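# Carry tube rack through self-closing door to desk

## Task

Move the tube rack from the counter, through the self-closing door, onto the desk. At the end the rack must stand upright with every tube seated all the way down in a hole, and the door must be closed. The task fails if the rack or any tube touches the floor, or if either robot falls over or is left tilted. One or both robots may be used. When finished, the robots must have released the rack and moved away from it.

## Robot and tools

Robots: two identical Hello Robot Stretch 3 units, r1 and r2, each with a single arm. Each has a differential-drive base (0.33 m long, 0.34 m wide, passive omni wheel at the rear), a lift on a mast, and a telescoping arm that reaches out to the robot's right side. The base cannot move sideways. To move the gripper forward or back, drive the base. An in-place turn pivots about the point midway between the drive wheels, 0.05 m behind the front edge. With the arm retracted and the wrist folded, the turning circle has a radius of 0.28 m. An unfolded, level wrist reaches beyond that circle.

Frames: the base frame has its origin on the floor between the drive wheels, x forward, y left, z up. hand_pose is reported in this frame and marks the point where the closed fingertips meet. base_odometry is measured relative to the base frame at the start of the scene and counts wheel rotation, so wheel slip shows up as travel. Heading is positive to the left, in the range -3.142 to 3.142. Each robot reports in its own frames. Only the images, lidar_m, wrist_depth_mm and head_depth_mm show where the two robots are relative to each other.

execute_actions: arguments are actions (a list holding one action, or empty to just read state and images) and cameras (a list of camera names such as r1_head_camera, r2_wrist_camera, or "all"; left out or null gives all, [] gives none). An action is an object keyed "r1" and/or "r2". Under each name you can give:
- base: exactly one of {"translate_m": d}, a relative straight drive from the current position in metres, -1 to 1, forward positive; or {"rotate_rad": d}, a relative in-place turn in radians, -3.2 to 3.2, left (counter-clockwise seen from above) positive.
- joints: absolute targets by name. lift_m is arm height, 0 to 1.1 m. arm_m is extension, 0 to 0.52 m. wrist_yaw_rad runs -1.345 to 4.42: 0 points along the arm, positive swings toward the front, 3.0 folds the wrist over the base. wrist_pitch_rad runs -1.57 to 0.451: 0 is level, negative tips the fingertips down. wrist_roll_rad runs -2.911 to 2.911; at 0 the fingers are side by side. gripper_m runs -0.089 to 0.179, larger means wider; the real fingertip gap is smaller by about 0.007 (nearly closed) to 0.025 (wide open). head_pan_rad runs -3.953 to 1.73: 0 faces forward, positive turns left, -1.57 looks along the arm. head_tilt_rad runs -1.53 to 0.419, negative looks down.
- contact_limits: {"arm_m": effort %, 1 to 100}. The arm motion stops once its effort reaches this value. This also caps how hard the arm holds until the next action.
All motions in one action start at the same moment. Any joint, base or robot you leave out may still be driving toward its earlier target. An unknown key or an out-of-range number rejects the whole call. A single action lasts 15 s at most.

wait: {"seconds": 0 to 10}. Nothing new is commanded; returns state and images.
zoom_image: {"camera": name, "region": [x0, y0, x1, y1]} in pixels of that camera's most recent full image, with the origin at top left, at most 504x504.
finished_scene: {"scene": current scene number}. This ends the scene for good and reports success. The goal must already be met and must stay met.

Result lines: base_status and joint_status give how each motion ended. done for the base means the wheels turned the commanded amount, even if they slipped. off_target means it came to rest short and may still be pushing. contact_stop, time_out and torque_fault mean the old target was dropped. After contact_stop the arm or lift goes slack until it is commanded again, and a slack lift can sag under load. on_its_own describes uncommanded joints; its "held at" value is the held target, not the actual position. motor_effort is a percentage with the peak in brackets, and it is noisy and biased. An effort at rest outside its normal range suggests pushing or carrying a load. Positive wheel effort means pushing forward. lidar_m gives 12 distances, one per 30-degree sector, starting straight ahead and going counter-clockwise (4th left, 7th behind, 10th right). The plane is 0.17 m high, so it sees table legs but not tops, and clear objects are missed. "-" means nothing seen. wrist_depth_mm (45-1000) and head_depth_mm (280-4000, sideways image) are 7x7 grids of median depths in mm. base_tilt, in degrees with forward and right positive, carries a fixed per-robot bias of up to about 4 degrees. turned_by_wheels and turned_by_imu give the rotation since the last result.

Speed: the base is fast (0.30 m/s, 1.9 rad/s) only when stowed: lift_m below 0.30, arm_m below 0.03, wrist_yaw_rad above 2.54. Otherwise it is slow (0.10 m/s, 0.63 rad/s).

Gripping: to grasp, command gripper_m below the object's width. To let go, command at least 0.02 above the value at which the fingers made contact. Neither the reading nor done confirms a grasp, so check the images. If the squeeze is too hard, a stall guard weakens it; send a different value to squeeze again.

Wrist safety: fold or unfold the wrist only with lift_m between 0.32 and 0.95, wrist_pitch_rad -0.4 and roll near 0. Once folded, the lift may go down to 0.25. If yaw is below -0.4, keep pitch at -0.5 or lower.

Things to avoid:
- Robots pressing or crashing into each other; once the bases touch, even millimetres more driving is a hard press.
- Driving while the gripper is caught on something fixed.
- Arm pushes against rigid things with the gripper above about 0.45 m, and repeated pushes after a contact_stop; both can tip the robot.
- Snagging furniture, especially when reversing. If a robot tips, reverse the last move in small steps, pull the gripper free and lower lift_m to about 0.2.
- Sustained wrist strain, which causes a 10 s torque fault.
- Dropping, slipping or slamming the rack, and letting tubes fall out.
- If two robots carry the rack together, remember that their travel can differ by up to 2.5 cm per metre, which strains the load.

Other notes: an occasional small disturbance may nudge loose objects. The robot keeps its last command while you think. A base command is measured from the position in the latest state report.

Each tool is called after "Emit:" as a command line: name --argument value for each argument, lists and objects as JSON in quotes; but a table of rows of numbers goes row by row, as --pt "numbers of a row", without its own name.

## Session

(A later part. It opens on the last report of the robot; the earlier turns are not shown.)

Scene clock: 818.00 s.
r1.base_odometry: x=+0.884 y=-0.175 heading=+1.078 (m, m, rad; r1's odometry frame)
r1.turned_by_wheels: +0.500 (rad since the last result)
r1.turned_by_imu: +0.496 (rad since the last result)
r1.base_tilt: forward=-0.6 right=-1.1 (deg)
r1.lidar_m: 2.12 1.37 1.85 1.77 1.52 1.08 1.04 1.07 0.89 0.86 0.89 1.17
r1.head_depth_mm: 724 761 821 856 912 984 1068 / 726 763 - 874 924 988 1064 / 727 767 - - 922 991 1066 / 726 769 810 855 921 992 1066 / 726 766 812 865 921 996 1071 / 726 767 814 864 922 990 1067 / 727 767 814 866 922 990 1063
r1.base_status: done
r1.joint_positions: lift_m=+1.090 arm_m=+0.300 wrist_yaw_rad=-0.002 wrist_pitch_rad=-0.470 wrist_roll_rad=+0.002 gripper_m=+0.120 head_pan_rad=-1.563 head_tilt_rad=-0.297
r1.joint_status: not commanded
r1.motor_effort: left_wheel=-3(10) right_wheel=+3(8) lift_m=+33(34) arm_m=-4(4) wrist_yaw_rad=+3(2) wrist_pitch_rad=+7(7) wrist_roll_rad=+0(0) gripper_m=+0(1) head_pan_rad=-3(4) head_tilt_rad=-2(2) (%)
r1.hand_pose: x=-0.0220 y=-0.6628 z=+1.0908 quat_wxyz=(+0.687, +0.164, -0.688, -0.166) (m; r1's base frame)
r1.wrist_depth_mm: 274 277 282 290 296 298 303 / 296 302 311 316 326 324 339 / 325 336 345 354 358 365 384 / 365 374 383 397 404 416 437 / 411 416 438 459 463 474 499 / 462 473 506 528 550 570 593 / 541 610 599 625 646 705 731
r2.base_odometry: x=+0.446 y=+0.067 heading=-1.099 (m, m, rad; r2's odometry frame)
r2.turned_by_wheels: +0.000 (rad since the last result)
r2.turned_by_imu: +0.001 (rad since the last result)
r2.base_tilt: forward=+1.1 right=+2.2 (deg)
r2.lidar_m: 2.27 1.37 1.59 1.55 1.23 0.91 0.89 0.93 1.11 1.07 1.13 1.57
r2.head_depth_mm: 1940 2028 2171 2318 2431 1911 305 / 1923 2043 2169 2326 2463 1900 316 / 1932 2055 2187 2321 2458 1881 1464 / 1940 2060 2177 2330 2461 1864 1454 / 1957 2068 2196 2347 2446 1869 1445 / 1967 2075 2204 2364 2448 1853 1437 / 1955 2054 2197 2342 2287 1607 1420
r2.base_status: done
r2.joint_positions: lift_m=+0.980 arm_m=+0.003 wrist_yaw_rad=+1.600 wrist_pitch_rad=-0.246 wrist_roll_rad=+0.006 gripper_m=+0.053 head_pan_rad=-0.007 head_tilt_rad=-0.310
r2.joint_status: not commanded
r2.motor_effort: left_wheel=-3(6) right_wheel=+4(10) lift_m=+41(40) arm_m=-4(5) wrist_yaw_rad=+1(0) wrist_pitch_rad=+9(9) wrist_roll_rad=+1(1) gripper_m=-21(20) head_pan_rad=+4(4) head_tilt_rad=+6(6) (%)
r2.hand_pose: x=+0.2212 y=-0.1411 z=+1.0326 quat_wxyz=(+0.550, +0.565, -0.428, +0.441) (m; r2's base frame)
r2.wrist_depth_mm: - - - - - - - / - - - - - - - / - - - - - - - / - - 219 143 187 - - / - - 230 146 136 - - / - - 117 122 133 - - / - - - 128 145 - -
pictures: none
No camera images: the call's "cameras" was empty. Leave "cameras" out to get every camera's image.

Emit:
execute_actions --actions '[{"r1": {"base": {"translate_m": -0.132}, "joints": {"arm_m": 0.40}}, "r2": {"base": {"translate_m": 0.5}}}]' --cameras '["r1_wrist_camera", "r1_head_camera"]'

Scene clock: 839.37 s.
r1.base_odometry: x=+0.822 y=-0.291 heading=+1.078 (m, m, rad; r1's odometry frame)
r1.turned_by_wheels: +0.000 (rad since the last result)
r1.turned_by_imu: +0.001 (rad since the last result)
r1.base_tilt: forward=-0.6 right=-1.0 (deg)
r1.lidar_m: 2.24 1.05 1.84 1.76 1.33 0.95 0.91 0.93 0.91 0.86 0.90 1.19
r1.head_depth_mm: 730 766 839 867 928 996 1071 / 718 761 - 864 921 992 1073 / 729 772 - 872 930 987 1062 / 730 770 816 876 926 995 1072 / 730 771 816 866 927 994 1069 / 729 770 815 868 926 995 1073 / 729 771 817 869 928 996 1073
r1.base_status: done
r1.joint_positions: lift_m=+1.090 arm_m=+0.400 wrist_yaw_rad=-0.002 wrist_pitch_rad=-0.470 wrist_roll_rad=+0.002 gripper_m=+0.120 head_pan_rad=-1.563 head_tilt_rad=-0.297
r1.joint_status: all done
r1.motor_effort: left_wheel=-4(10) right_wheel=+3(4) lift_m=+33(33) arm_m=+5(4) wrist_yaw_rad=+3(2) wrist_pitch_rad=+7(7) wrist_roll_rad=+0(0) gripper_m=+1(0) head_pan_rad=-5(3) head_tilt_rad=-2(2) (%)
r1.hand_pose: x=-0.0220 y=-0.7621 z=+1.0908 quat_wxyz=(+0.687, +0.164, -0.688, -0.166) (m; r1's base frame)
r1.wrist_depth_mm: 190 193 198 197 203 199 216 / 207 213 217 217 224 224 239 / 228 234 241 242 246 253 268 / 254 260 269 273 276 291 305 / 287 292 304 309 315 335 353 / 328 331 356 360 371 397 415 / 376 421 417 442 444 492 508
r2.base_odometry: x=+0.673 y=-0.379 heading=-1.099 (m, m, rad; r2's odometry frame)
r2.turned_by_wheels: +0.000 (rad since the last result)
r2.turned_by_imu: +0.004 (rad since the last result)
r2.base_tilt: forward=+1.1 right=+2.3 (deg)
r2.lidar_m: 1.77 1.04 1.58 1.52 1.61 1.42 1.39 1.45 1.12 1.09 1.14 1.60
r2.head_depth_mm: 1493 1578 1669 1787 1914 1921 305 / 1492 1574 1677 1794 1921 1892 316 / 1491 1590 1682 1777 1925 1883 1461 / 1503 1582 1701 1788 1922 1860 1454 / 1501 1590 1692 1822 1948 1854 1443 / 1507 1604 1703 1819 1967 1845 1430 / 1513 1617 1705 1840 1948 1827 1430
r2.base_status: done
r2.joint_positions: lift_m=+0.980 arm_m=+0.003 wrist_yaw_rad=+1.600 wrist_pitch_rad=-0.246 wrist_roll_rad=+0.006 gripper_m=+0.053 head_pan_rad=-0.007 head_tilt_rad=-0.310
r2.joint_status: not commanded
r2.motor_effort: left_wheel=-3(4) right_wheel=+4(10) lift_m=+41(41) arm_m=-5(4) wrist_yaw_rad=+0(1) wrist_pitch_rad=+9(9) wrist_roll_rad=+0(1) gripper_m=-20(20) head_pan_rad=+4(4) head_tilt_rad=+6(6) (%)
r2.hand_pose: x=+0.2212 y=-0.1411 z=+1.0326 quat_wxyz=(+0.550, +0.565, -0.428, +0.441) (m; r2's base frame)
r2.wrist_depth_mm: - - - - - - - / - - - - - - - / - - - - - - - / - - 221 143 187 - - / - - 231 146 137 - - / - - 117 122 132 - - / - - - 128 145 - -
pictures: r1_head_camera (sideways: a quarter turn clockwise sets it upright), r1_wrist_camera
Images, in order (width x height): r1_head_camera 896x504, r1_wrist_camera 644x364.

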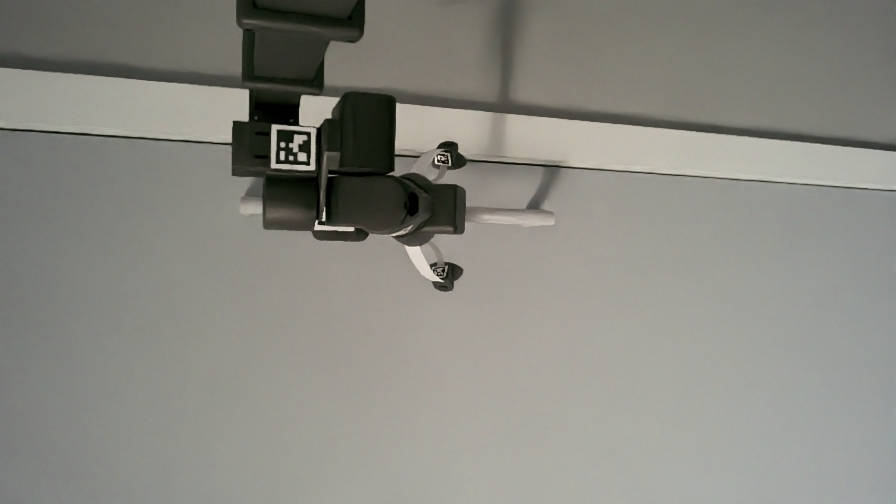

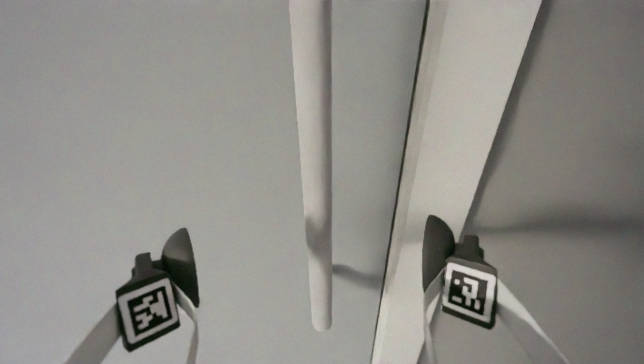

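Emit:
execute_actions --actions '[{"r1": {"joints": {"arm_m": 0.46}}, "r2": {"base": {"translate_m": 0.6}}}]' --cameras '["r1_wrist_camera"]'

Scene clock: 849.57 s.
r1.base_odometry: x=+0.822 y=-0.291 heading=+1.078 (m, m, rad; r1's odometry frame)
r1.turned_by_wheels: +0.000 (rad since the last result)
r1.turned_by_imu: +0.002 (rad since the last result)
r1.base_tilt: forward=-0.6 right=-1.0 (deg)
r1.lidar_m: 2.25 2.31 0.59 1.76 1.32 0.95 0.90 0.93 0.91 0.87 0.89 1.20
r1.head_depth_mm: 728 769 830 868 928 994 1073 / 718 762 820 860 920 995 1073 / 730 768 - 871 931 985 1060 / 730 770 819 877 925 994 1072 / 729 772 817 868 926 994 1072 / 730 772 819 868 926 992 1069 / 730 771 818 869 931 994 1071
r1.base_status: not commanded
r1.joint_positions: lift_m=+1.090 arm_m=+0.460 wrist_yaw_rad=-0.002 wrist_pitch_rad=-0.470 wrist_roll_rad=+0.002 gripper_m=+0.120 head_pan_rad=-1.563 head_tilt_rad=-0.297
r1.joint_status: all done
r1.motor_effort: left_wheel=-3(3) right_wheel=+3(3) lift_m=+34(33) arm_m=+4(5) wrist_yaw_rad=+2(2) wrist_pitch_rad=+7(7) wrist_roll_rad=+0(0) gripper_m=+0(1) head_pan_rad=-4(4) head_tilt_rad=-2(2) (%)
r1.hand_pose: x=-0.0220 y=-0.8221 z=+1.0908 quat_wxyz=(+0.687, +0.164, -0.688, -0.166) (m; r1's base frame)
r1.wrist_depth_mm: 138 141 144 87 151 145 146 / 151 154 158 96 166 158 167 / 168 170 174 109 185 174 194 / 185 188 195 190 205 197 221 / 209 212 220 219 232 232 257 / 239 240 256 254 276 286 304 / 276 309 303 301 319 361 369
r2.base_odometry: x=+0.946 y=-0.913 heading=-1.099 (m, m, rad; r2's odometry frame)
r2.turned_by_wheels: +0.000 (rad since the last result)
r2.turned_by_imu: +0.004 (rad since the last result)
r2.base_tilt: forward=+1.1 right=+2.3 (deg)
r2.lidar_m: 1.16 1.22 0.58 1.52 1.59 2.04 1.99 1.52 1.14 1.11 1.16 1.20
r2.head_depth_mm: 958 1018 1077 1152 1238 1310 306 / 962 1021 1084 1152 1245 1341 316 / 967 1025 1089 1165 1247 1348 1414 / 972 1030 1090 1165 1253 1354 1417 / 976 1034 1098 1174 1259 1362 1424 / 980 1040 1101 1177 1265 1364 1431 / 981 1041 1096 1178 1269 1370 1431
r2.base_status: done
r2.joint_positions: lift_m=+0.980 arm_m=+0.003 wrist_yaw_rad=+1.600 wrist_pitch_rad=-0.246 wrist_roll_rad=+0.006 gripper_m=+0.053 head_pan_rad=-0.007 head_tilt_rad=-0.310
r2.joint_status: not commanded
r2.motor_effort: left_wheel=-3(5) right_wheel=+4(10) lift_m=+41(41) arm_m=-4(4) wrist_yaw_rad=+1(1) wrist_pitch_rad=+9(9) wrist_roll_rad=+0(0) gripper_m=-21(21) head_pan_rad=+4(4) head_tilt_rad=+7(6) (%)
r2.hand_pose: x=+0.2212 y=-0.1411 z=+1.0326 quat_wxyz=(+0.550, +0.565, -0.428, +0.441) (m; r2's base frame)
r2.wrist_depth_mm: - - 966 948 952 899 900 / - - - - 956 955 962 / - - - - - - - / - - 218 142 187 - - / - - 231 146 137 - - / - - 117 122 132 - - / - - - 127 145 - -
pictures: r1_wrist_camera
Images, in order (width x height): r1_wrist_camera 644x364.

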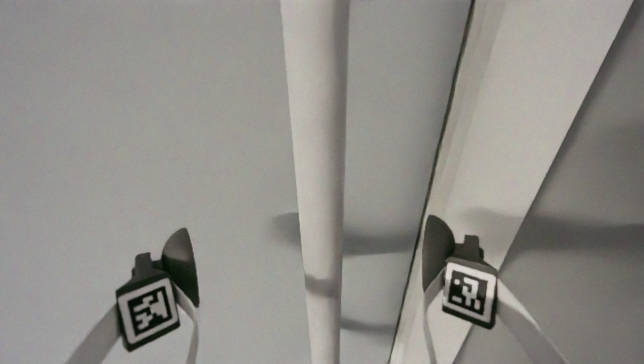

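Emit:
execute_actions --actions '[{"r1": {"joints": {"gripper_m": -0.06}}, "r2": {"base": {"translate_m": 0.75}}}]' --cameras '["r1_wrist_camera", "r2_head_camera", "r2_nav_camera"]'

Scene clock: 862.63 s.
r1.base_odometry: x=+0.822 y=-0.291 heading=+1.078 (m, m, rad; r1's odometry frame)
r1.turned_by_wheels: +0.000 (rad since the last result)
r1.turned_by_imu: +0.001 (rad since the last result)
r1.base_tilt: forward=-0.7 right=-1.0 (deg)
r1.lidar_m: 2.25 2.32 1.84 1.76 0.62 0.95 0.91 0.93 0.91 0.87 0.89 1.19
r1.head_depth_mm: 729 768 830 866 929 994 1072 / 716 760 822 861 920 994 1068 / 728 764 - 865 925 986 1059 / 727 769 812 865 927 991 1068 / 726 771 815 867 923 993 1066 / 726 767 816 864 925 995 1071 / 728 769 816 864 923 994 1070
r1.base_status: not commanded
r1.joint_positions: lift_m=+1.090 arm_m=+0.460 wrist_yaw_rad=-0.010 wrist_pitch_rad=-0.475 wrist_roll_rad=+0.002 gripper_m=-0.038 head_pan_rad=-1.563 head_tilt_rad=-0.297
r1.joint_status: gripper_m off_target (ended at -0.038, target -0.060)
r1.on_its_own: gripper_m is held at -0.039, not at your -0.060, by its stall guard, which is not easing now
r1.motor_effort: left_wheel=-10(10) right_wheel=+11(12) lift_m=+33(33) arm_m=+1(4) wrist_yaw_rad=+12(12) wrist_pitch_rad=+8(8) wrist_roll_rad=+0(0) gripper_m=-21(98) head_pan_rad=-4(4) head_tilt_rad=-2(1) (%)
r1.hand_pose: x=-0.0237 y=-0.8217 z=+1.0898 quat_wxyz=(+0.686, +0.163, -0.688, -0.170) (m; r1's base frame)
r1.wrist_depth_mm: 136 138 141 84 148 145 148 / 147 151 155 92 165 159 172 / 163 167 172 104 182 174 196 / 181 186 192 120 202 200 224 / 205 210 216 133 230 238 261 / 233 242 246 154 263 290 310 / 276 285 309 299 320 361 381
r2.base_odometry: x=+1.286 y=-1.581 heading=-1.099 (m, m, rad; r2's odometry frame)
r2.turned_by_wheels: +0.000 (rad since the last result)
r2.turned_by_imu: +0.006 (rad since the last result)
r2.base_tilt: forward=+1.0 right=+2.3 (deg)
r2.lidar_m: 0.41 0.44 0.61 1.49 0.62 2.20 2.74 1.56 1.17 1.14 0.57 0.43
r2.head_depth_mm: 308 326 346 369 395 417 305 / 309 328 348 371 397 427 316 / 310 329 349 372 399 429 461 / 312 330 351 374 401 432 468 / 313 331 353 376 403 435 471 / 315 333 354 378 405 437 473 / 316 334 356 380 407 440 474
r2.base_status: done
r2.joint_positions: lift_m=+0.980 arm_m=+0.003 wrist_yaw_rad=+1.600 wrist_pitch_rad=-0.246 wrist_roll_rad=+0.006 gripper_m=+0.053 head_pan_rad=-0.007 head_tilt_rad=-0.310
r2.joint_status: not commanded
r2.motor_effort: left_wheel=-4(5) right_wheel=+4(9) lift_m=+41(41) arm_m=-5(4) wrist_yaw_rad=+1(1) wrist_pitch_rad=+9(9) wrist_roll_rad=+0(1) gripper_m=-21(21) head_pan_rad=+4(4) head_tilt_rad=+6(6) (%)
r2.hand_pose: x=+0.2212 y=-0.1411 z=+1.0326 quat_wxyz=(+0.550, +0.565, -0.428, +0.441) (m; r2's base frame)
r2.wrist_depth_mm: 310 302 297 287 280 273 266 / 326 321 317 305 296 290 278 / 349 340 329 313 311 307 293 / 382 367 220 142 187 328 304 / 405 394 230 146 137 348 326 / 417 412 117 122 132 367 352 / 491 471 412 128 145 373 368
pictures: r1_wrist_camera, r2_head_camera (sideways: a quarter turn clockwise sets it upright), r2_nav_camera (sideways: a quarter turn counterclockwise sets it upright)
Images, in order (width x height): r1_wrist_camera 644x364, r2_head_camera 896x504, r2_nav_camera 672x504.

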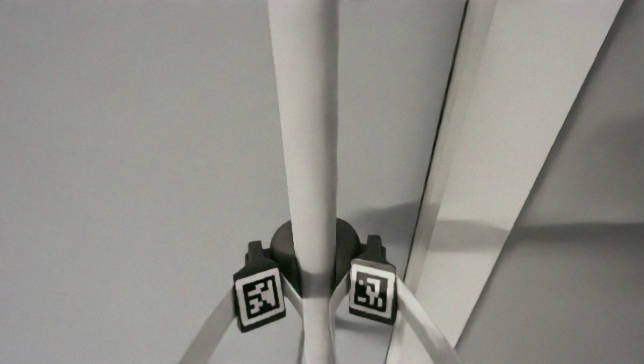

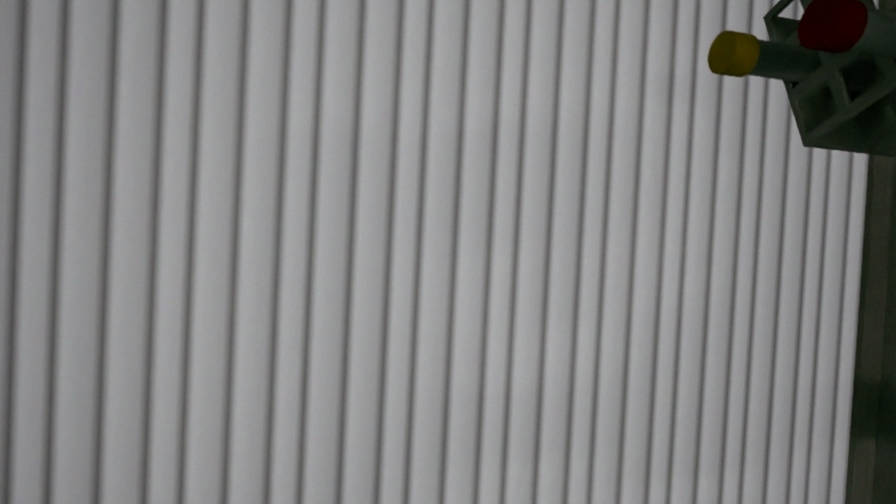

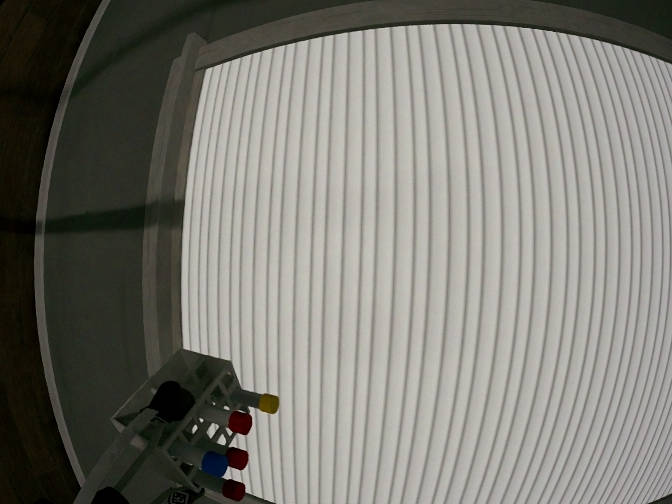

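Emit:
execute_actions --actions '[{"r1": {"base": {"translate_m": 0.057}, "joints": {"arm_m": 0.308, "wrist_yaw_rad": -0.17}}, "r2": {"base": {"rotate_rad": 1.575}}}]' --cameras '["r1_wrist_camera", "r1_nav_camera"]'

Scene clock: 953.13 s.
r1.base_odometry: x=+0.849 y=-0.241 heading=+1.078 (m, m, rad; r1's odometry frame)
r1.turned_by_wheels: +0.000 (rad since the last result)
r1.turned_by_imu: -0.010 (rad since the last result)
r1.base_tilt: forward=-0.6 right=-1.2 (deg)
r1.lidar_m: 2.19 2.25 1.86 1.76 0.79 0.80 0.96 0.99 0.91 0.71 0.77 1.17
r1.head_depth_mm: 723 767 831 870 925 996 1075 / 583 613 - 709 894 980 1067 / 592 623 - - 744 801 861 / 602 636 672 719 762 817 877 / 612 645 685 729 777 833 897 / 620 657 696 742 793 851 921 / 630 668 708 757 808 873 943
r1.base_status: done
r1.joint_positions: lift_m=+1.090 arm_m=+0.309 wrist_yaw_rad=-0.183 wrist_pitch_rad=-0.477 wrist_roll_rad=+0.002 gripper_m=-0.038 head_pan_rad=-1.563 head_tilt_rad=-0.297
r1.joint_status: all done
r1.on_its_own: gripper_m is held at -0.039, not at your -0.060, by its stall guard, which is not easing now; wrist_yaw_rad is at rest, and its effort (+15) is outside its rest range (-12 to +12)
r1.motor_effort: left_wheel=-7(31) right_wheel=+8(27) lift_m=+34(33) arm_m=-6(11) wrist_yaw_rad=+15(38) wrist_pitch_rad=+9(9) wrist_roll_rad=+0(0) gripper_m=-21(24) head_pan_rad=-4(4) head_tilt_rad=-2(2) (%)
r1.hand_pose: x=-0.0609 y=-0.6664 z=+1.0893 quat_wxyz=(+0.668, +0.104, -0.700, -0.230) (m; r1's base frame)
r1.wrist_depth_mm: 135 138 141 85 151 348 386 / 148 150 156 94 167 390 428 / 163 166 173 106 188 443 502 / 179 185 192 193 219 515 592 / 202 210 217 135 511 602 710 / 231 242 248 151 636 742 847 / 272 283 310 308 758 947 963
r2.base_odometry: x=+1.286 y=-1.581 heading=+0.475 (m, m, rad; r2's odometry frame)
r2.turned_by_wheels: +1.575 (rad since the last result)
r2.turned_by_imu: +1.563 (rad since the last result)
r2.base_tilt: forward=+1.1 right=+2.2 (deg)
r2.lidar_m: 1.37 0.67 2.22 2.73 1.55 1.17 1.14 0.57 0.43 0.41 0.44 0.62
r2.head_depth_mm: 1230 1290 1343 1294 1243 1122 305 / 1251 1323 1407 1501 1587 1679 316 / 1253 1325 1413 1514 1615 1728 1463 / 1261 1336 1424 1511 1621 1729 1455 / 1270 1339 1422 1517 1630 1727 1444 / 1246 1313 1408 1508 1488 1621 1436 / 1144 1205 1252 1383 1492 1617 1435
r2.base_status: done
r2.joint_positions: lift_m=+0.980 arm_m=+0.003 wrist_yaw_rad=+1.600 wrist_pitch_rad=-0.246 wrist_roll_rad=+0.006 gripper_m=+0.053 head_pan_rad=-0.007 head_tilt_rad=-0.310
r2.joint_status: not commanded
r2.motor_effort: left_wheel=-4(9) right_wheel=+5(11) lift_m=+41(41) arm_m=-4(5) wrist_yaw_rad=+2(0) wrist_pitch_rad=+9(9) wrist_roll_rad=+1(1) gripper_m=-20(21) head_pan_rad=+3(4) head_tilt_rad=+6(6) (%)
r2.hand_pose: x=+0.2212 y=-0.1411 z=+1.0326 quat_wxyz=(+0.550, +0.565, -0.428, +0.441) (m; r2's base frame)
r2.wrist_depth_mm: - - - - - 573 359 / - - - - - 581 360 / - - - - - 569 354 / - - 219 144 187 568 337 / - - 230 146 137 553 327 / - - 117 122 132 511 334 / - - - 128 145 462 334
pictures: r1_nav_camera (sideways: a quarter turn counterclockwise sets it upright), r1_wrist_camera
Images, in order (width x height): r1_nav_camera 672x504, r1_wrist_camera 644x364.

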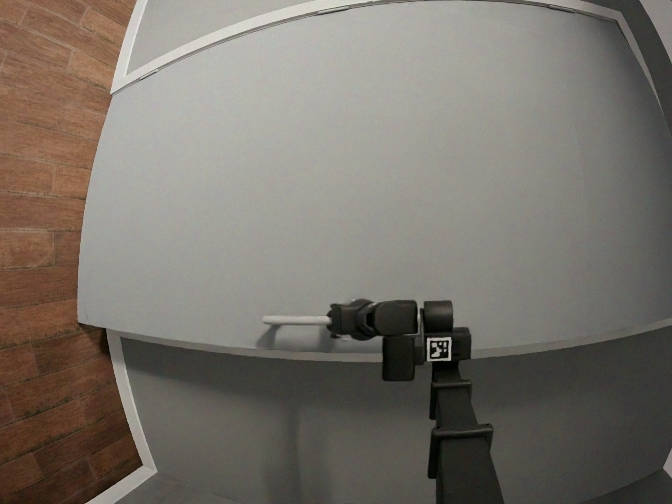

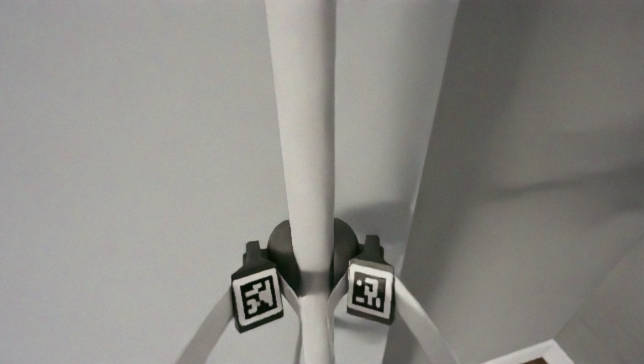

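Emit:
execute_actions --actions '[{"r1": {"base": {"translate_m": 0.083}, "joints": {"arm_m": 0.164, "wrist_yaw_rad": -0.33}}}]' --cameras '["r1_wrist_camera", "r1_nav_camera"]'

Scene clock: 984.30 s.
r1.base_odometry: x=+0.888 y=-0.168 heading=+1.077 (m, m, rad; r1's odometry frame)
r1.turned_by_wheels: +0.000 (rad since the last result)
r1.turned_by_imu: +0.000 (rad since the last result)
r1.base_tilt: forward=-0.6 right=-1.0 (deg)
r1.lidar_m: 2.11 2.16 1.86 1.77 0.84 0.85 1.05 1.08 0.57 0.57 0.67 1.16
r1.head_depth_mm: 445 464 - - 562 597 1057 / 459 479 - - 563 602 648 / 473 499 - - - 632 678 / 489 515 547 578 622 660 710 / 506 534 566 602 643 690 746 / 524 556 589 628 674 724 787 / 543 576 613 655 706 763 833
r1.base_status: done
r1.joint_positions: lift_m=+1.090 arm_m=+0.165 wrist_yaw_rad=-0.386 wrist_pitch_rad=-0.479 wrist_roll_rad=+0.002 gripper_m=-0.038 head_pan_rad=-1.563 head_tilt_rad=-0.297
r1.joint_status: wrist_yaw_rad off_target (ended at -0.386, target -0.330); the others done
r1.on_its_own: wrist_yaw_rad is held at -0.380, not at your -0.330, by its stall guard, which is not easing now; gripper_m is held at -0.039, not at your -0.060, by its stall guard, which is not easing now
r1.motor_effort: left_wheel=-6(21) right_wheel=+9(29) lift_m=+34(34) arm_m=-7(11) wrist_yaw_rad=+7(58) wrist_pitch_rad=+10(10) wrist_roll_rad=+0(0) gripper_m=-21(26) head_pan_rad=-4(5) head_tilt_rad=-2(2) (%)
r1.hand_pose: x=-0.1029 y=-0.5098 z=+1.0888 quat_wxyz=(+0.641, +0.033, -0.707, -0.297) (m; r1's base frame)
r1.wrist_depth_mm: 133 137 141 86 155 654 730 / 146 149 156 95 171 749 784 / 159 164 172 108 194 877 832 / 177 183 193 195 225 - 852 / 197 207 217 135 953 - 909 / 226 236 246 153 - - 948 / 263 278 309 310 - - 995
r2.base_odometry: x=+1.286 y=-1.581 heading=+0.475 (m, m, rad; r2's odometry frame)
r2.turned_by_wheels: +0.000 (rad since the last result)
r2.turned_by_imu: +0.001 (rad since the last result)
r2.base_tilt: forward=+1.0 right=+2.3 (deg)
r2.lidar_m: 1.49 0.86 0.73 2.74 1.54 1.17 1.14 0.56 0.43 0.42 0.44 0.62
r2.head_depth_mm: 1236 1291 1329 1287 1250 1121 305 / 1251 1322 1400 1495 1595 1684 316 / 1258 1333 1418 1506 1615 1719 1467 / 1262 1334 1418 1509 1623 1731 1454 / 1266 1339 1425 1522 1632 1724 1451 / 3143 3320 3512 3740 2411 1776 1435 / 1009 1065 1122 1201 1286 1395 1425
r2.base_status: not commanded
r2.joint_positions: lift_m=+0.980 arm_m=+0.003 wrist_yaw_rad=+1.600 wrist_pitch_rad=-0.246 wrist_roll_rad=+0.006 gripper_m=+0.053 head_pan_rad=-0.007 head_tilt_rad=-0.310
r2.joint_status: not commanded
r2.motor_effort: left_wheel=-4(4) right_wheel=+4(4) lift_m=+41(41) arm_m=-5(4) wrist_yaw_rad=+1(0) wrist_pitch_rad=+9(9) wrist_roll_rad=+1(0) gripper_m=-21(20) head_pan_rad=+4(4) head_tilt_rad=+6(6) (%)
r2.hand_pose: x=+0.2212 y=-0.1411 z=+1.0326 quat_wxyz=(+0.550, +0.565, -0.428, +0.441) (m; r2's base frame)
r2.wrist_depth_mm: - - - - - 591 355 / - - - - - 575 359 / - - - - - 576 355 / - - 220 142 187 572 331 / - - 230 146 136 555 329 / - - 117 122 132 509 333 / - - - 128 145 465 336
pictures: r1_nav_camera (sideways: a quarter turn counterclockwise sets it upright), r1_wrist_camera
Images, in order (width x height): r1_nav_camera 672x504, r1_wrist_camera 644x364.

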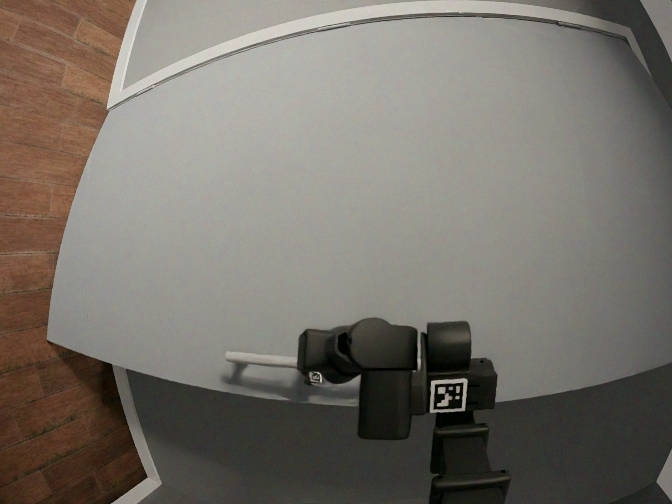

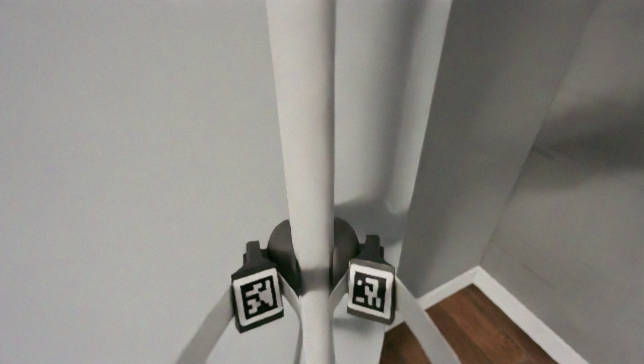

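Emit:
execute_actions --actions '[{"r1": {"base": {"translate_m": 0.046}, "joints": {"arm_m": 0.105, "wrist_yaw_rad": -0.47, "wrist_pitch_rad": -0.52, "lift_m": 1.1}}}]' --cameras '["r1_nav_camera"]'

Scene clock: 1004.00 s.
r1.base_odometry: x=+0.910 y=-0.127 heading=+1.077 (m, m, rad; r1's odometry frame)
r1.turned_by_wheels: +0.000 (rad since the last result)
r1.turned_by_imu: +0.001 (rad since the last result)
r1.base_tilt: forward=-0.6 right=-1.1 (deg)
r1.lidar_m: 2.06 2.12 1.86 1.76 0.87 0.89 1.09 1.12 0.90 0.86 0.88 1.17
r1.head_depth_mm: 727 756 - - - 984 1056 / 728 761 - - - 1001 1069 / 725 767 - - - 998 1064 / 724 764 808 854 926 988 1065 / 722 763 808 859 918 985 1062 / 722 760 811 860 914 980 1057 / 721 761 807 857 913 978 1062
r1.base_status: done
r1.joint_positions: lift_m=+1.100 arm_m=+0.105 wrist_yaw_rad=-0.471 wrist_pitch_rad=-0.530 wrist_roll_rad=+0.002 gripper_m=-0.038 head_pan_rad=-1.563 head_tilt_rad=-0.297
r1.joint_status: all done
r1.on_its_own: gripper_m is held at -0.039, not at your -0.060, by its stall guard, which is not easing now
r1.motor_effort: left_wheel=-1(10) right_wheel=+1(12) lift_m=+33(39) arm_m=-5(11) wrist_yaw_rad=+2(27) wrist_pitch_rad=+3(8) wrist_roll_rad=+0(0) gripper_m=-13(20) head_pan_rad=-3(4) head_tilt_rad=-2(2) (%)
r1.hand_pose: x=-0.1164 y=-0.4363 z=+1.0880 quat_wxyz=(+0.620, +0.021, -0.707, -0.340) (m; r1's base frame)
r1.wrist_depth_mm: 384 427 488 573 686 864 775 / 411 460 519 631 773 954 811 / 442 501 571 715 902 - 857 / 480 548 651 800 - - 909 / 510 601 728 933 - - 941 / 566 672 816 - - - - / 623 746 - - - - -
r2.base_odometry: x=+1.286 y=-1.581 heading=+0.475 (m, m, rad; r2's odometry frame)
r2.turned_by_wheels: +0.000 (rad since the last result)
r2.turned_by_imu: +0.001 (rad since the last result)
r2.base_tilt: forward=+1.0 right=+2.3 (deg)
r2.lidar_m: 1.49 0.89 0.77 2.73 1.55 1.17 1.14 0.57 0.43 0.42 0.44 0.62
r2.head_depth_mm: 1233 1294 1333 1288 1248 1125 305 / 1247 1319 1399 1499 1592 1685 316 / 1258 1333 1413 1502 1610 1720 1464 / 1261 1334 1428 1513 1624 1732 1454 / 1266 1341 1428 1521 1635 1727 1448 / 1265 1334 1433 1535 1643 1724 1435 / 1275 1358 1443 1546 1656 1738 1433
r2.base_status: not commanded
r2.joint_positions: lift_m=+0.980 arm_m=+0.003 wrist_yaw_rad=+1.600 wrist_pitch_rad=-0.246 wrist_roll_rad=+0.006 gripper_m=+0.053 head_pan_rad=-0.007 head_tilt_rad=-0.310
r2.joint_status: not commanded
r2.motor_effort: left_wheel=-4(3) right_wheel=+4(4) lift_m=+41(41) arm_m=-4(4) wrist_yaw_rad=+1(0) wrist_pitch_rad=+9(9) wrist_roll_rad=+0(0) gripper_m=-21(20) head_pan_rad=+4(4) head_tilt_rad=+6(6) (%)
r2.hand_pose: x=+0.2212 y=-0.1411 z=+1.0326 quat_wxyz=(+0.550, +0.565, -0.428, +0.441) (m; r2's base frame)
r2.wrist_depth_mm: 809 - - - - 591 361 / - - - - - 586 362 / - - - - - 566 359 / - - 222 143 187 561 335 / - - 232 146 137 558 330 / - - 117 122 133 513 330 / - - - 128 145 472 335
pictures: r1_nav_camera (sideways: a quarter turn counterclockwise sets it upright)
Images, in order (width x height): r1_nav_camera 672x504.

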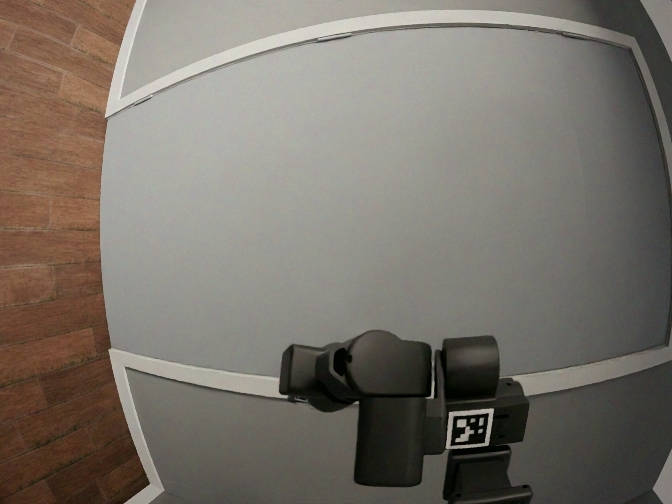

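Emit:
execute_actions --actions '[{"r1": {"base": {"translate_m": -0.186}, "joints": {"arm_m": 0.38, "wrist_yaw_rad": 0.0, "gripper_m": 0.12}}}]' --cameras '["r1_wrist_camera"]'

Scene clock: 1055.90 s.
r1.base_odometry: x=+0.822 y=-0.291 heading=+1.077 (m, m, rad; r1's odometry frame)
r1.turned_by_wheels: +0.000 (rad since the last result)
r1.turned_by_imu: +0.000 (rad since the last result)
r1.base_tilt: forward=-0.6 right=-1.1 (deg)
r1.lidar_m: 2.25 2.30 1.86 1.76 0.76 0.95 0.91 0.93 0.91 0.87 0.89 1.18
r1.head_depth_mm: 732 770 837 871 931 1000 1081 / 725 762 - 864 932 997 1082 / 733 765 - 881 925 993 1070 / 731 772 818 876 929 995 1071 / 730 770 817 867 925 992 1072 / 728 772 814 868 925 994 1068 / 727 767 813 864 920 985 1068
r1.base_status: done
r1.joint_positions: lift_m=+1.100 arm_m=+0.380 wrist_yaw_rad=-0.002 wrist_pitch_rad=-0.531 wrist_roll_rad=+0.002 gripper_m=+0.120 head_pan_rad=-1.563 head_tilt_rad=-0.297
r1.joint_status: all done
r1.motor_effort: left_wheel=-1(6) right_wheel=+1(3) lift_m=+33(33) arm_m=+4(4) wrist_yaw_rad=+3(4) wrist_pitch_rad=+3(3) wrist_roll_rad=+0(0) gripper_m=+1(84) head_pan_rad=-4(5) head_tilt_rad=-2(2) (%)
r1.hand_pose: x=-0.0220 y=-0.7334 z=+1.0879 quat_wxyz=(+0.682, +0.185, -0.683, -0.187) (m; r1's base frame)
r1.wrist_depth_mm: 210 214 221 218 225 232 245 / 231 237 242 243 249 264 275 / 258 263 272 277 279 300 314 / 289 298 308 312 320 344 360 / 327 336 353 365 369 402 423 / 384 389 423 446 446 494 526 / 449 517 516 548 568 644 670
r2.base_odometry: x=+1.286 y=-1.581 heading=+0.475 (m, m, rad; r2's odometry frame)
r2.turned_by_wheels: +0.000 (rad since the last result)
r2.turned_by_imu: +0.001 (rad since the last result)
r2.base_tilt: forward=+1.1 right=+2.3 (deg)
r2.lidar_m: 1.49 0.63 2.22 2.74 1.55 1.17 1.14 0.57 0.43 0.41 0.44 0.62
r2.head_depth_mm: 1234 1298 1340 1291 1247 1119 305 / 1246 1326 1406 1494 1583 1682 316 / 1254 1330 1414 1500 1605 1714 1464 / 1263 1329 1429 1511 1617 1724 1457 / 1272 1337 1421 1527 1623 1720 1450 / 1272 1340 1427 1536 1642 1739 1436 / 1281 1347 1404 1550 1658 1747 1423
r2.base_status: not commanded
r2.joint_positions: lift_m=+0.980 arm_m=+0.003 wrist_yaw_rad=+1.600 wrist_pitch_rad=-0.246 wrist_roll_rad=+0.006 gripper_m=+0.053 head_pan_rad=-0.007 head_tilt_rad=-0.310
r2.joint_status: not commanded
r2.motor_effort: left_wheel=-4(4) right_wheel=+5(5) lift_m=+41(41) arm_m=-4(5) wrist_yaw_rad=+0(1) wrist_pitch_rad=+9(9) wrist_roll_rad=+0(1) gripper_m=-20(21) head_pan_rad=+4(4) head_tilt_rad=+6(6) (%)
r2.hand_pose: x=+0.2212 y=-0.1411 z=+1.0326 quat_wxyz=(+0.550, +0.565, -0.428, +0.441) (m; r2's base frame)
r2.wrist_depth_mm: - - - - - 588 357 / - - - - - 576 359 / - - - - - 565 351 / - - 220 143 188 583 327 / - - 231 146 137 560 330 / - - 117 122 133 501 336 / - - - 127 145 466 336
pictures: r1_wrist_camera
Images, in order (width x height): r1_wrist_camera 644x364.

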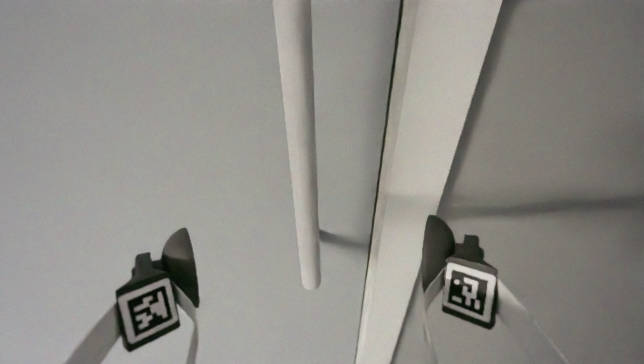

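Emit:
execute_actions --actions '[{"r1": {"base": {"translate_m": 0.007}, "joints": {"arm_m": 0.467}}}]' --cameras '["r1_wrist_camera"]'

Scene clock: 1064.40 s.
r1.base_odometry: x=+0.825 y=-0.285 heading=+1.077 (m, m, rad; r1's odometry frame)
r1.turned_by_wheels: +0.000 (rad since the last result)
r1.turned_by_imu: +0.001 (rad since the last result)
r1.base_tilt: forward=-0.6 right=-1.0 (deg)
r1.lidar_m: 2.24 2.30 1.85 1.76 0.76 0.96 0.91 0.94 0.91 0.87 0.89 1.18
r1.head_depth_mm: 733 766 832 874 931 999 1082 / 719 760 818 863 930 996 1074 / 732 768 - 875 928 988 1061 / 730 769 818 868 926 992 1074 / 729 769 816 870 923 990 1070 / 727 769 815 867 924 992 1071 / 727 769 813 865 921 989 1070
r1.base_status: done
r1.joint_positions: lift_m=+1.100 arm_m=+0.467 wrist_yaw_rad=-0.002 wrist_pitch_rad=-0.531 wrist_roll_rad=+0.002 gripper_m=+0.120 head_pan_rad=-1.563 head_tilt_rad=-0.297
r1.joint_status: all done
r1.motor_effort: left_wheel=-1(3) right_wheel=+1(6) lift_m=+33(33) arm_m=+4(5) wrist_yaw_rad=+3(2) wrist_pitch_rad=+3(3) wrist_roll_rad=+0(0) gripper_m=+0(0) head_pan_rad=-3(4) head_tilt_rad=-2(2) (%)
r1.hand_pose: x=-0.0220 y=-0.8204 z=+1.0879 quat_wxyz=(+0.682, +0.185, -0.683, -0.187) (m; r1's base frame)
r1.wrist_depth_mm: 135 137 141 83 149 142 145 / 148 151 156 93 166 157 171 / 164 169 173 106 185 175 199 / 186 191 197 121 208 204 230 / 212 215 227 227 244 249 273 / 246 249 270 268 293 312 333 / 290 333 327 328 359 412 429
r2.base_odometry: x=+1.286 y=-1.581 heading=+0.475 (m, m, rad; r2's odometry frame)
r2.turned_by_wheels: +0.000 (rad since the last result)
r2.turned_by_imu: +0.001 (rad since the last result)
r2.base_tilt: forward=+1.0 right=+2.3 (deg)
r2.lidar_m: 1.49 0.63 2.22 2.73 1.55 1.17 1.14 0.56 0.43 0.42 0.44 0.62
r2.head_depth_mm: 1233 1292 1338 1284 1240 1120 305 / 1244 1319 1404 1495 1590 1686 315 / 1258 1327 1412 1511 1618 1717 1466 / 1256 1335 1424 1524 1628 1715 1453 / 1269 1346 1430 1526 1630 1722 1452 / 1269 1340 1425 1530 1635 1735 1443 / 1285 1340 1440 1551 1653 1751 1438
r2.base_status: not commanded
r2.joint_positions: lift_m=+0.980 arm_m=+0.003 wrist_yaw_rad=+1.600 wrist_pitch_rad=-0.246 wrist_roll_rad=+0.006 gripper_m=+0.053 head_pan_rad=-0.007 head_tilt_rad=-0.310
r2.joint_status: not commanded
r2.motor_effort: left_wheel=-3(4) right_wheel=+5(4) lift_m=+41(41) arm_m=-5(4) wrist_yaw_rad=+1(0) wrist_pitch_rad=+9(9) wrist_roll_rad=+0(0) gripper_m=-21(21) head_pan_rad=+4(4) head_tilt_rad=+6(6) (%)
r2.hand_pose: x=+0.2212 y=-0.1411 z=+1.0326 quat_wxyz=(+0.550, +0.565, -0.428, +0.441) (m; r2's base frame)
r2.wrist_depth_mm: - - - - - 571 358 / - - - - - 575 357 / - - - - - 559 352 / - - 219 143 187 566 331 / - - 229 146 137 562 329 / - - 116 122 133 512 331 / - - - 128 144 465 336
pictures: r1_wrist_camera
Images, in order (width x height): r1_wrist_camera 644x364.

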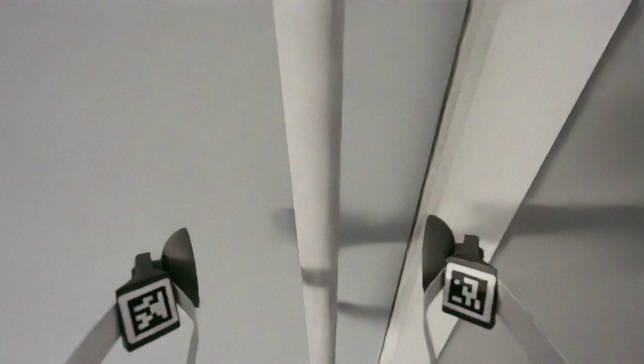

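Emit:
execute_actions --actions '[{"r1": {"joints": {"gripper_m": -0.05}}}]' --cameras '["r1_wrist_camera"]'

Scene clock: 1116.77 s.
r1.base_odometry: x=+0.825 y=-0.285 heading=+1.077 (m, m, rad; r1's odometry frame)
r1.turned_by_wheels: +0.000 (rad since the last result)
r1.turned_by_imu: +0.000 (rad since the last result)
r1.base_tilt: forward=-0.6 right=-1.1 (deg)
r1.lidar_m: 2.24 2.30 1.85 1.76 0.76 0.96 0.91 0.94 0.91 0.87 0.89 1.18
r1.head_depth_mm: 731 767 832 874 931 1000 1080 / 717 762 818 862 929 996 1078 / 729 763 - 869 926 990 1058 / 727 770 816 868 923 990 1072 / 727 768 814 865 926 993 1068 / 728 767 814 864 924 990 1067 / 724 766 813 863 920 987 1068
r1.base_status: not commanded
r1.joint_positions: lift_m=+1.100 arm_m=+0.467 wrist_yaw_rad=-0.007 wrist_pitch_rad=-0.537 wrist_roll_rad=+0.002 gripper_m=-0.049 head_pan_rad=-1.563 head_tilt_rad=-0.297
r1.joint_status: all done
r1.motor_effort: left_wheel=-6(6) right_wheel=+8(8) lift_m=+33(33) arm_m=+0(4) wrist_yaw_rad=+8(8) wrist_pitch_rad=+6(6) wrist_roll_rad=+0(0) gripper_m=-25(100) head_pan_rad=-4(4) head_tilt_rad=-2(2) (%)
r1.hand_pose: x=-0.0229 y=-0.8198 z=+1.0867 quat_wxyz=(+0.681, +0.185, -0.683, -0.190) (m; r1's base frame)
r1.wrist_depth_mm: 133 135 138 81 147 143 146 / 146 149 154 91 164 158 173 / 162 166 173 102 182 176 200 / 183 188 196 122 208 206 232 / 209 218 223 135 238 253 276 / 244 254 259 156 279 320 340 / 293 307 339 341 367 409 445
r2.base_odometry: x=+1.286 y=-1.581 heading=+0.475 (m, m, rad; r2's odometry frame)
r2.turned_by_wheels: +0.000 (rad since the last result)
r2.turned_by_imu: +0.001 (rad since the last result)
r2.base_tilt: forward=+1.0 right=+2.3 (deg)
r2.lidar_m: 1.49 0.63 2.22 2.73 1.55 1.17 1.14 0.57 0.43 0.41 0.44 0.62
r2.head_depth_mm: 1236 1291 1339 1293 1241 1119 305 / 1247 1321 1405 1496 1582 1679 316 / 1258 1328 1419 1505 1610 1713 1467 / 1261 1333 1419 1512 1627 1721 1454 / 1265 1342 1428 1523 1628 1712 1453 / 1275 1340 1420 1526 1635 1736 1439 / 1275 1345 1432 1542 1654 1743 1431
r2.base_status: not commanded
r2.joint_positions: lift_m=+0.980 arm_m=+0.003 wrist_yaw_rad=+1.600 wrist_pitch_rad=-0.246 wrist_roll_rad=+0.006 gripper_m=+0.053 head_pan_rad=-0.007 head_tilt_rad=-0.310
r2.joint_status: not commanded
r2.motor_effort: left_wheel=-4(3) right_wheel=+5(4) lift_m=+41(41) arm_m=-4(5) wrist_yaw_rad=+1(1) wrist_pitch_rad=+9(9) wrist_roll_rad=+1(1) gripper_m=-21(21) head_pan_rad=+4(4) head_tilt_rad=+6(6) (%)
r2.hand_pose: x=+0.2212 y=-0.1411 z=+1.0326 quat_wxyz=(+0.550, +0.565, -0.428, +0.441) (m; r2's base frame)
r2.wrist_depth_mm: - - - - - 586 365 / - - - - - 571 357 / - - - - - 563 359 / - - 219 143 187 571 331 / - - 231 146 136 556 328 / - - 117 122 133 518 335 / - - - 128 145 465 336
pictures: r1_wrist_camera
Images, in order (width x height): r1_wrist_camera 644x364.

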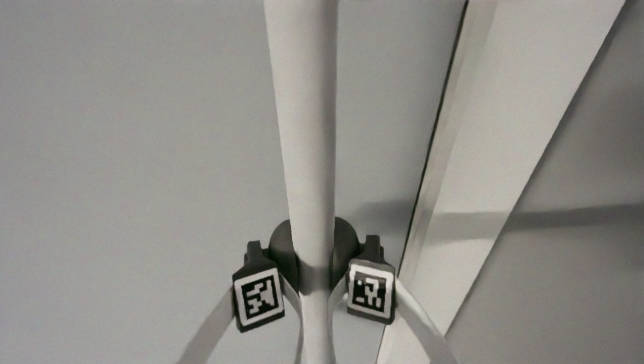

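Grip effort −25, no stall guard. Start stepping.

Emit:
execute_actions --actions '[{"r1": {"base": {"translate_m": 0.03}, "joints": {"arm_m": 0.371, "wrist_yaw_rad": -0.1}}}]' --cameras '["r1_wrist_camera"]'

Scene clock: 1124.33 s.
r1.base_odometry: x=+0.839 y=-0.259 heading=+1.076 (m, m, rad; r1's odometry frame)
r1.turned_by_wheels: +0.000 (rad since the last result)
r1.turned_by_imu: +0.000 (rad since the last result)
r1.base_tilt: forward=-0.6 right=-1.0 (deg)
r1.lidar_m: 2.21 2.28 1.85 1.76 0.78 0.80 0.94 0.97 0.91 0.78 0.82 1.17
r1.head_depth_mm: 727 767 832 871 929 999 1077 / 646 681 - 856 918 987 1075 / 644 679 - 773 813 874 950 / 650 687 726 775 826 885 955 / 655 694 735 780 833 894 966 / 661 699 742 790 842 906 979 / 666 707 748 798 849 914 987
r1.base_status: done
r1.joint_positions: lift_m=+1.100 arm_m=+0.372 wrist_yaw_rad=-0.118 wrist_pitch_rad=-0.538 wrist_roll_rad=+0.002 gripper_m=-0.037 head_pan_rad=-1.563 head_tilt_rad=-0.297
r1.joint_status: all done
r1.on_its_own: gripper_m is held at -0.038, not at your -0.050, by its stall guard, which is not easing now; wrist_yaw_rad is at rest, and its effort (+21) is outside its rest range (-12 to +12)
r1.motor_effort: left_wheel=-10(16) right_wheel=+12(20) lift_m=+33(33) arm_m=-7(9) wrist_yaw_rad=+21(25) wrist_pitch_rad=+6(6) wrist_roll_rad=+0(0) gripper_m=-20(22) head_pan_rad=-3(4) head_tilt_rad=-1(1) (%)
r1.hand_pose: x=-0.0459 y=-0.7228 z=+1.0865 quat_wxyz=(+0.669, +0.147, -0.692, -0.228) (m; r1's base frame)
r1.wrist_depth_mm: 135 137 142 84 150 269 289 / 148 151 157 93 169 305 324 / 164 169 175 106 191 348 379 / 184 190 198 125 227 405 448 / 209 219 227 139 419 491 553 / 244 257 263 161 535 608 722 / 293 312 344 346 683 816 903
r2.base_odometry: x=+1.286 y=-1.581 heading=+0.475 (m, m, rad; r2's odometry frame)
r2.turned_by_wheels: +0.000 (rad since the last result)
r2.turned_by_imu: +0.001 (rad since the last result)
r2.base_tilt: forward=+1.0 right=+2.3 (deg)
r2.lidar_m: 1.44 0.65 2.21 2.74 1.54 1.16 1.14 0.56 0.43 0.42 0.44 0.62
r2.head_depth_mm: 1232 1295 1339 1291 1249 1119 305 / 1252 1322 1405 1496 1590 1679 316 / 1252 1334 1412 1506 1617 1716 1457 / 1262 1336 1424 1519 1623 1732 1454 / 1269 1343 1429 1527 1629 1718 1446 / 1237 1286 1366 1454 1574 1660 1442 / 1201 1263 1267 1449 1561 1669 1427
r2.base_status: not commanded
r2.joint_positions: lift_m=+0.980 arm_m=+0.003 wrist_yaw_rad=+1.600 wrist_pitch_rad=-0.246 wrist_roll_rad=+0.006 gripper_m=+0.053 head_pan_rad=-0.007 head_tilt_rad=-0.310
r2.joint_status: not commanded
r2.motor_effort: left_wheel=-4(4) right_wheel=+4(5) lift_m=+41(41) arm_m=-4(5) wrist_yaw_rad=+1(0) wrist_pitch_rad=+9(9) wrist_roll_rad=+1(0) gripper_m=-21(20) head_pan_rad=+4(4) head_tilt_rad=+6(6) (%)
r2.hand_pose: x=+0.2212 y=-0.1411 z=+1.0326 quat_wxyz=(+0.550, +0.565, -0.428, +0.441) (m; r2's base frame)
r2.wrist_depth_mm: - - - - - 583 358 / - - - - - 581 361 / - - - - - 563 352 / - - 221 142 188 559 334 / - - 231 146 136 551 329 / - - 117 122 133 507 332 / - - - 128 144 465 334
pictures: r1_wrist_camera
Images, in order (width x height): r1_wrist_camera 644x364.

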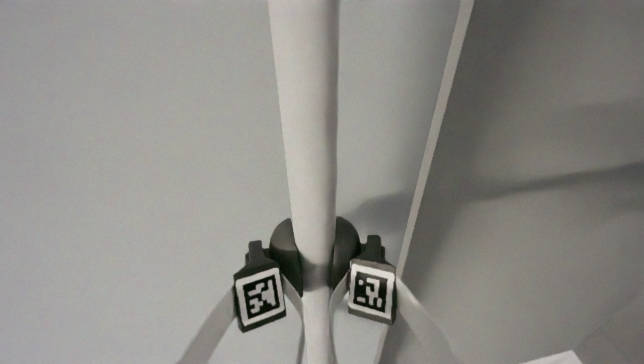

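Emit:
execute_actions --actions '[{"r1": {"base": {"translate_m": 0.03}, "joints": {"arm_m": 0.28, "wrist_yaw_rad": -0.21}}}]' --cameras '["r1_wrist_camera"]'

Scene clock: 1134.70 s.
r1.base_odometry: x=+0.854 y=-0.232 heading=+1.076 (m, m, rad; r1's odometry frame)
r1.turned_by_wheels: +0.000 (rad since the last result)
r1.turned_by_imu: +0.001 (rad since the last result)
r1.base_tilt: forward=-0.7 right=-1.1 (deg)
r1.lidar_m: 2.18 2.24 1.86 1.76 0.80 0.80 0.97 1.00 0.91 0.85 0.87 1.18
r1.head_depth_mm: 723 760 833 871 929 994 1076 / 711 746 - 864 914 985 1066 / 713 754 - - 903 967 1045 / 713 753 797 846 903 967 1044 / 711 754 797 847 906 970 1046 / 711 754 798 846 904 971 1051 / 714 752 799 850 905 969 1049
r1.base_status: done
r1.joint_positions: lift_m=+1.100 arm_m=+0.280 wrist_yaw_rad=-0.213 wrist_pitch_rad=-0.530 wrist_roll_rad=+0.002 gripper_m=-0.038 head_pan_rad=-1.563 head_tilt_rad=-0.297
r1.joint_status: all done
r1.on_its_own: gripper_m is held at -0.038, not at your -0.050, by its stall guard, which is not easing now
r1.motor_effort: left_wheel=-1(10) right_wheel=+1(16) lift_m=+33(34) arm_m=-5(10) wrist_yaw_rad=+4(19) wrist_pitch_rad=+3(6) wrist_roll_rad=+0(0) gripper_m=-13(21) head_pan_rad=-3(4) head_tilt_rad=-2(2) (%)
r1.hand_pose: x=-0.0657 y=-0.6294 z=+1.0880 quat_wxyz=(+0.658, +0.112, -0.699, -0.257) (m; r1's base frame)
r1.wrist_depth_mm: 256 269 287 316 362 402 449 / 277 295 319 346 403 454 520 / 303 325 353 389 462 527 604 / 335 363 397 441 534 600 750 / 371 409 452 507 637 751 860 / 424 462 515 - 779 965 928 / 480 541 653 762 - - 962
r2.base_odometry: x=+1.286 y=-1.581 heading=+0.475 (m, m, rad; r2's odometry frame)
r2.turned_by_wheels: +0.000 (rad since the last result)
r2.turned_by_imu: +0.001 (rad since the last result)
r2.base_tilt: forward=+1.0 right=+2.2 (deg)
r2.lidar_m: 1.49 0.67 0.70 2.74 1.55 1.17 1.14 0.57 0.43 0.42 0.44 0.62
r2.head_depth_mm: 1233 1291 1334 1288 1249 1122 305 / 1247 1320 1405 1491 1591 1690 316 / 1256 1329 1413 1507 1626 1721 1459 / 1262 1339 1412 1512 1621 1733 1456 / 1269 1346 1432 1523 1619 1714 1445 / 1254 1333 1413 1511 1628 1721 1435 / 1266 1339 1411 1527 1636 1731 1435
r2.base_status: not commanded
r2.joint_positions: lift_m=+0.980 arm_m=+0.003 wrist_yaw_rad=+1.600 wrist_pitch_rad=-0.246 wrist_roll_rad=+0.006 gripper_m=+0.053 head_pan_rad=-0.007 head_tilt_rad=-0.310
r2.joint_status: not commanded
r2.motor_effort: left_wheel=-3(4) right_wheel=+5(5) lift_m=+41(41) arm_m=-5(4) wrist_yaw_rad=+0(0) wrist_pitch_rad=+9(9) wrist_roll_rad=+0(1) gripper_m=-21(20) head_pan_rad=+4(4) head_tilt_rad=+6(6) (%)
r2.hand_pose: x=+0.2212 y=-0.1411 z=+1.0326 quat_wxyz=(+0.550, +0.565, -0.428, +0.441) (m; r2's base frame)
r2.wrist_depth_mm: - - - - - 584 365 / - - - - - 573 361 / - - - - - 566 356 / - - 220 143 187 558 333 / - - 230 146 137 559 330 / - - 117 122 133 510 331 / - - - 128 145 458 336
pictures: r1_wrist_camera
Images, in order (width x height): r1_wrist_camera 644x364.

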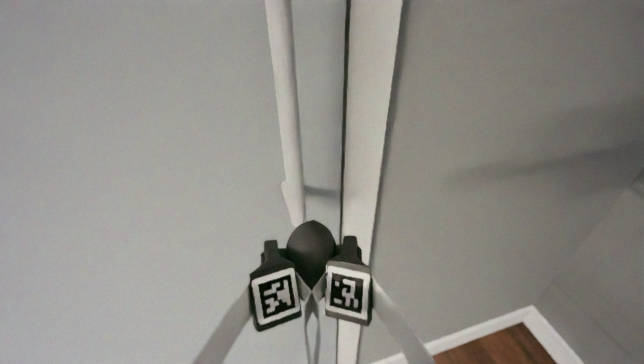

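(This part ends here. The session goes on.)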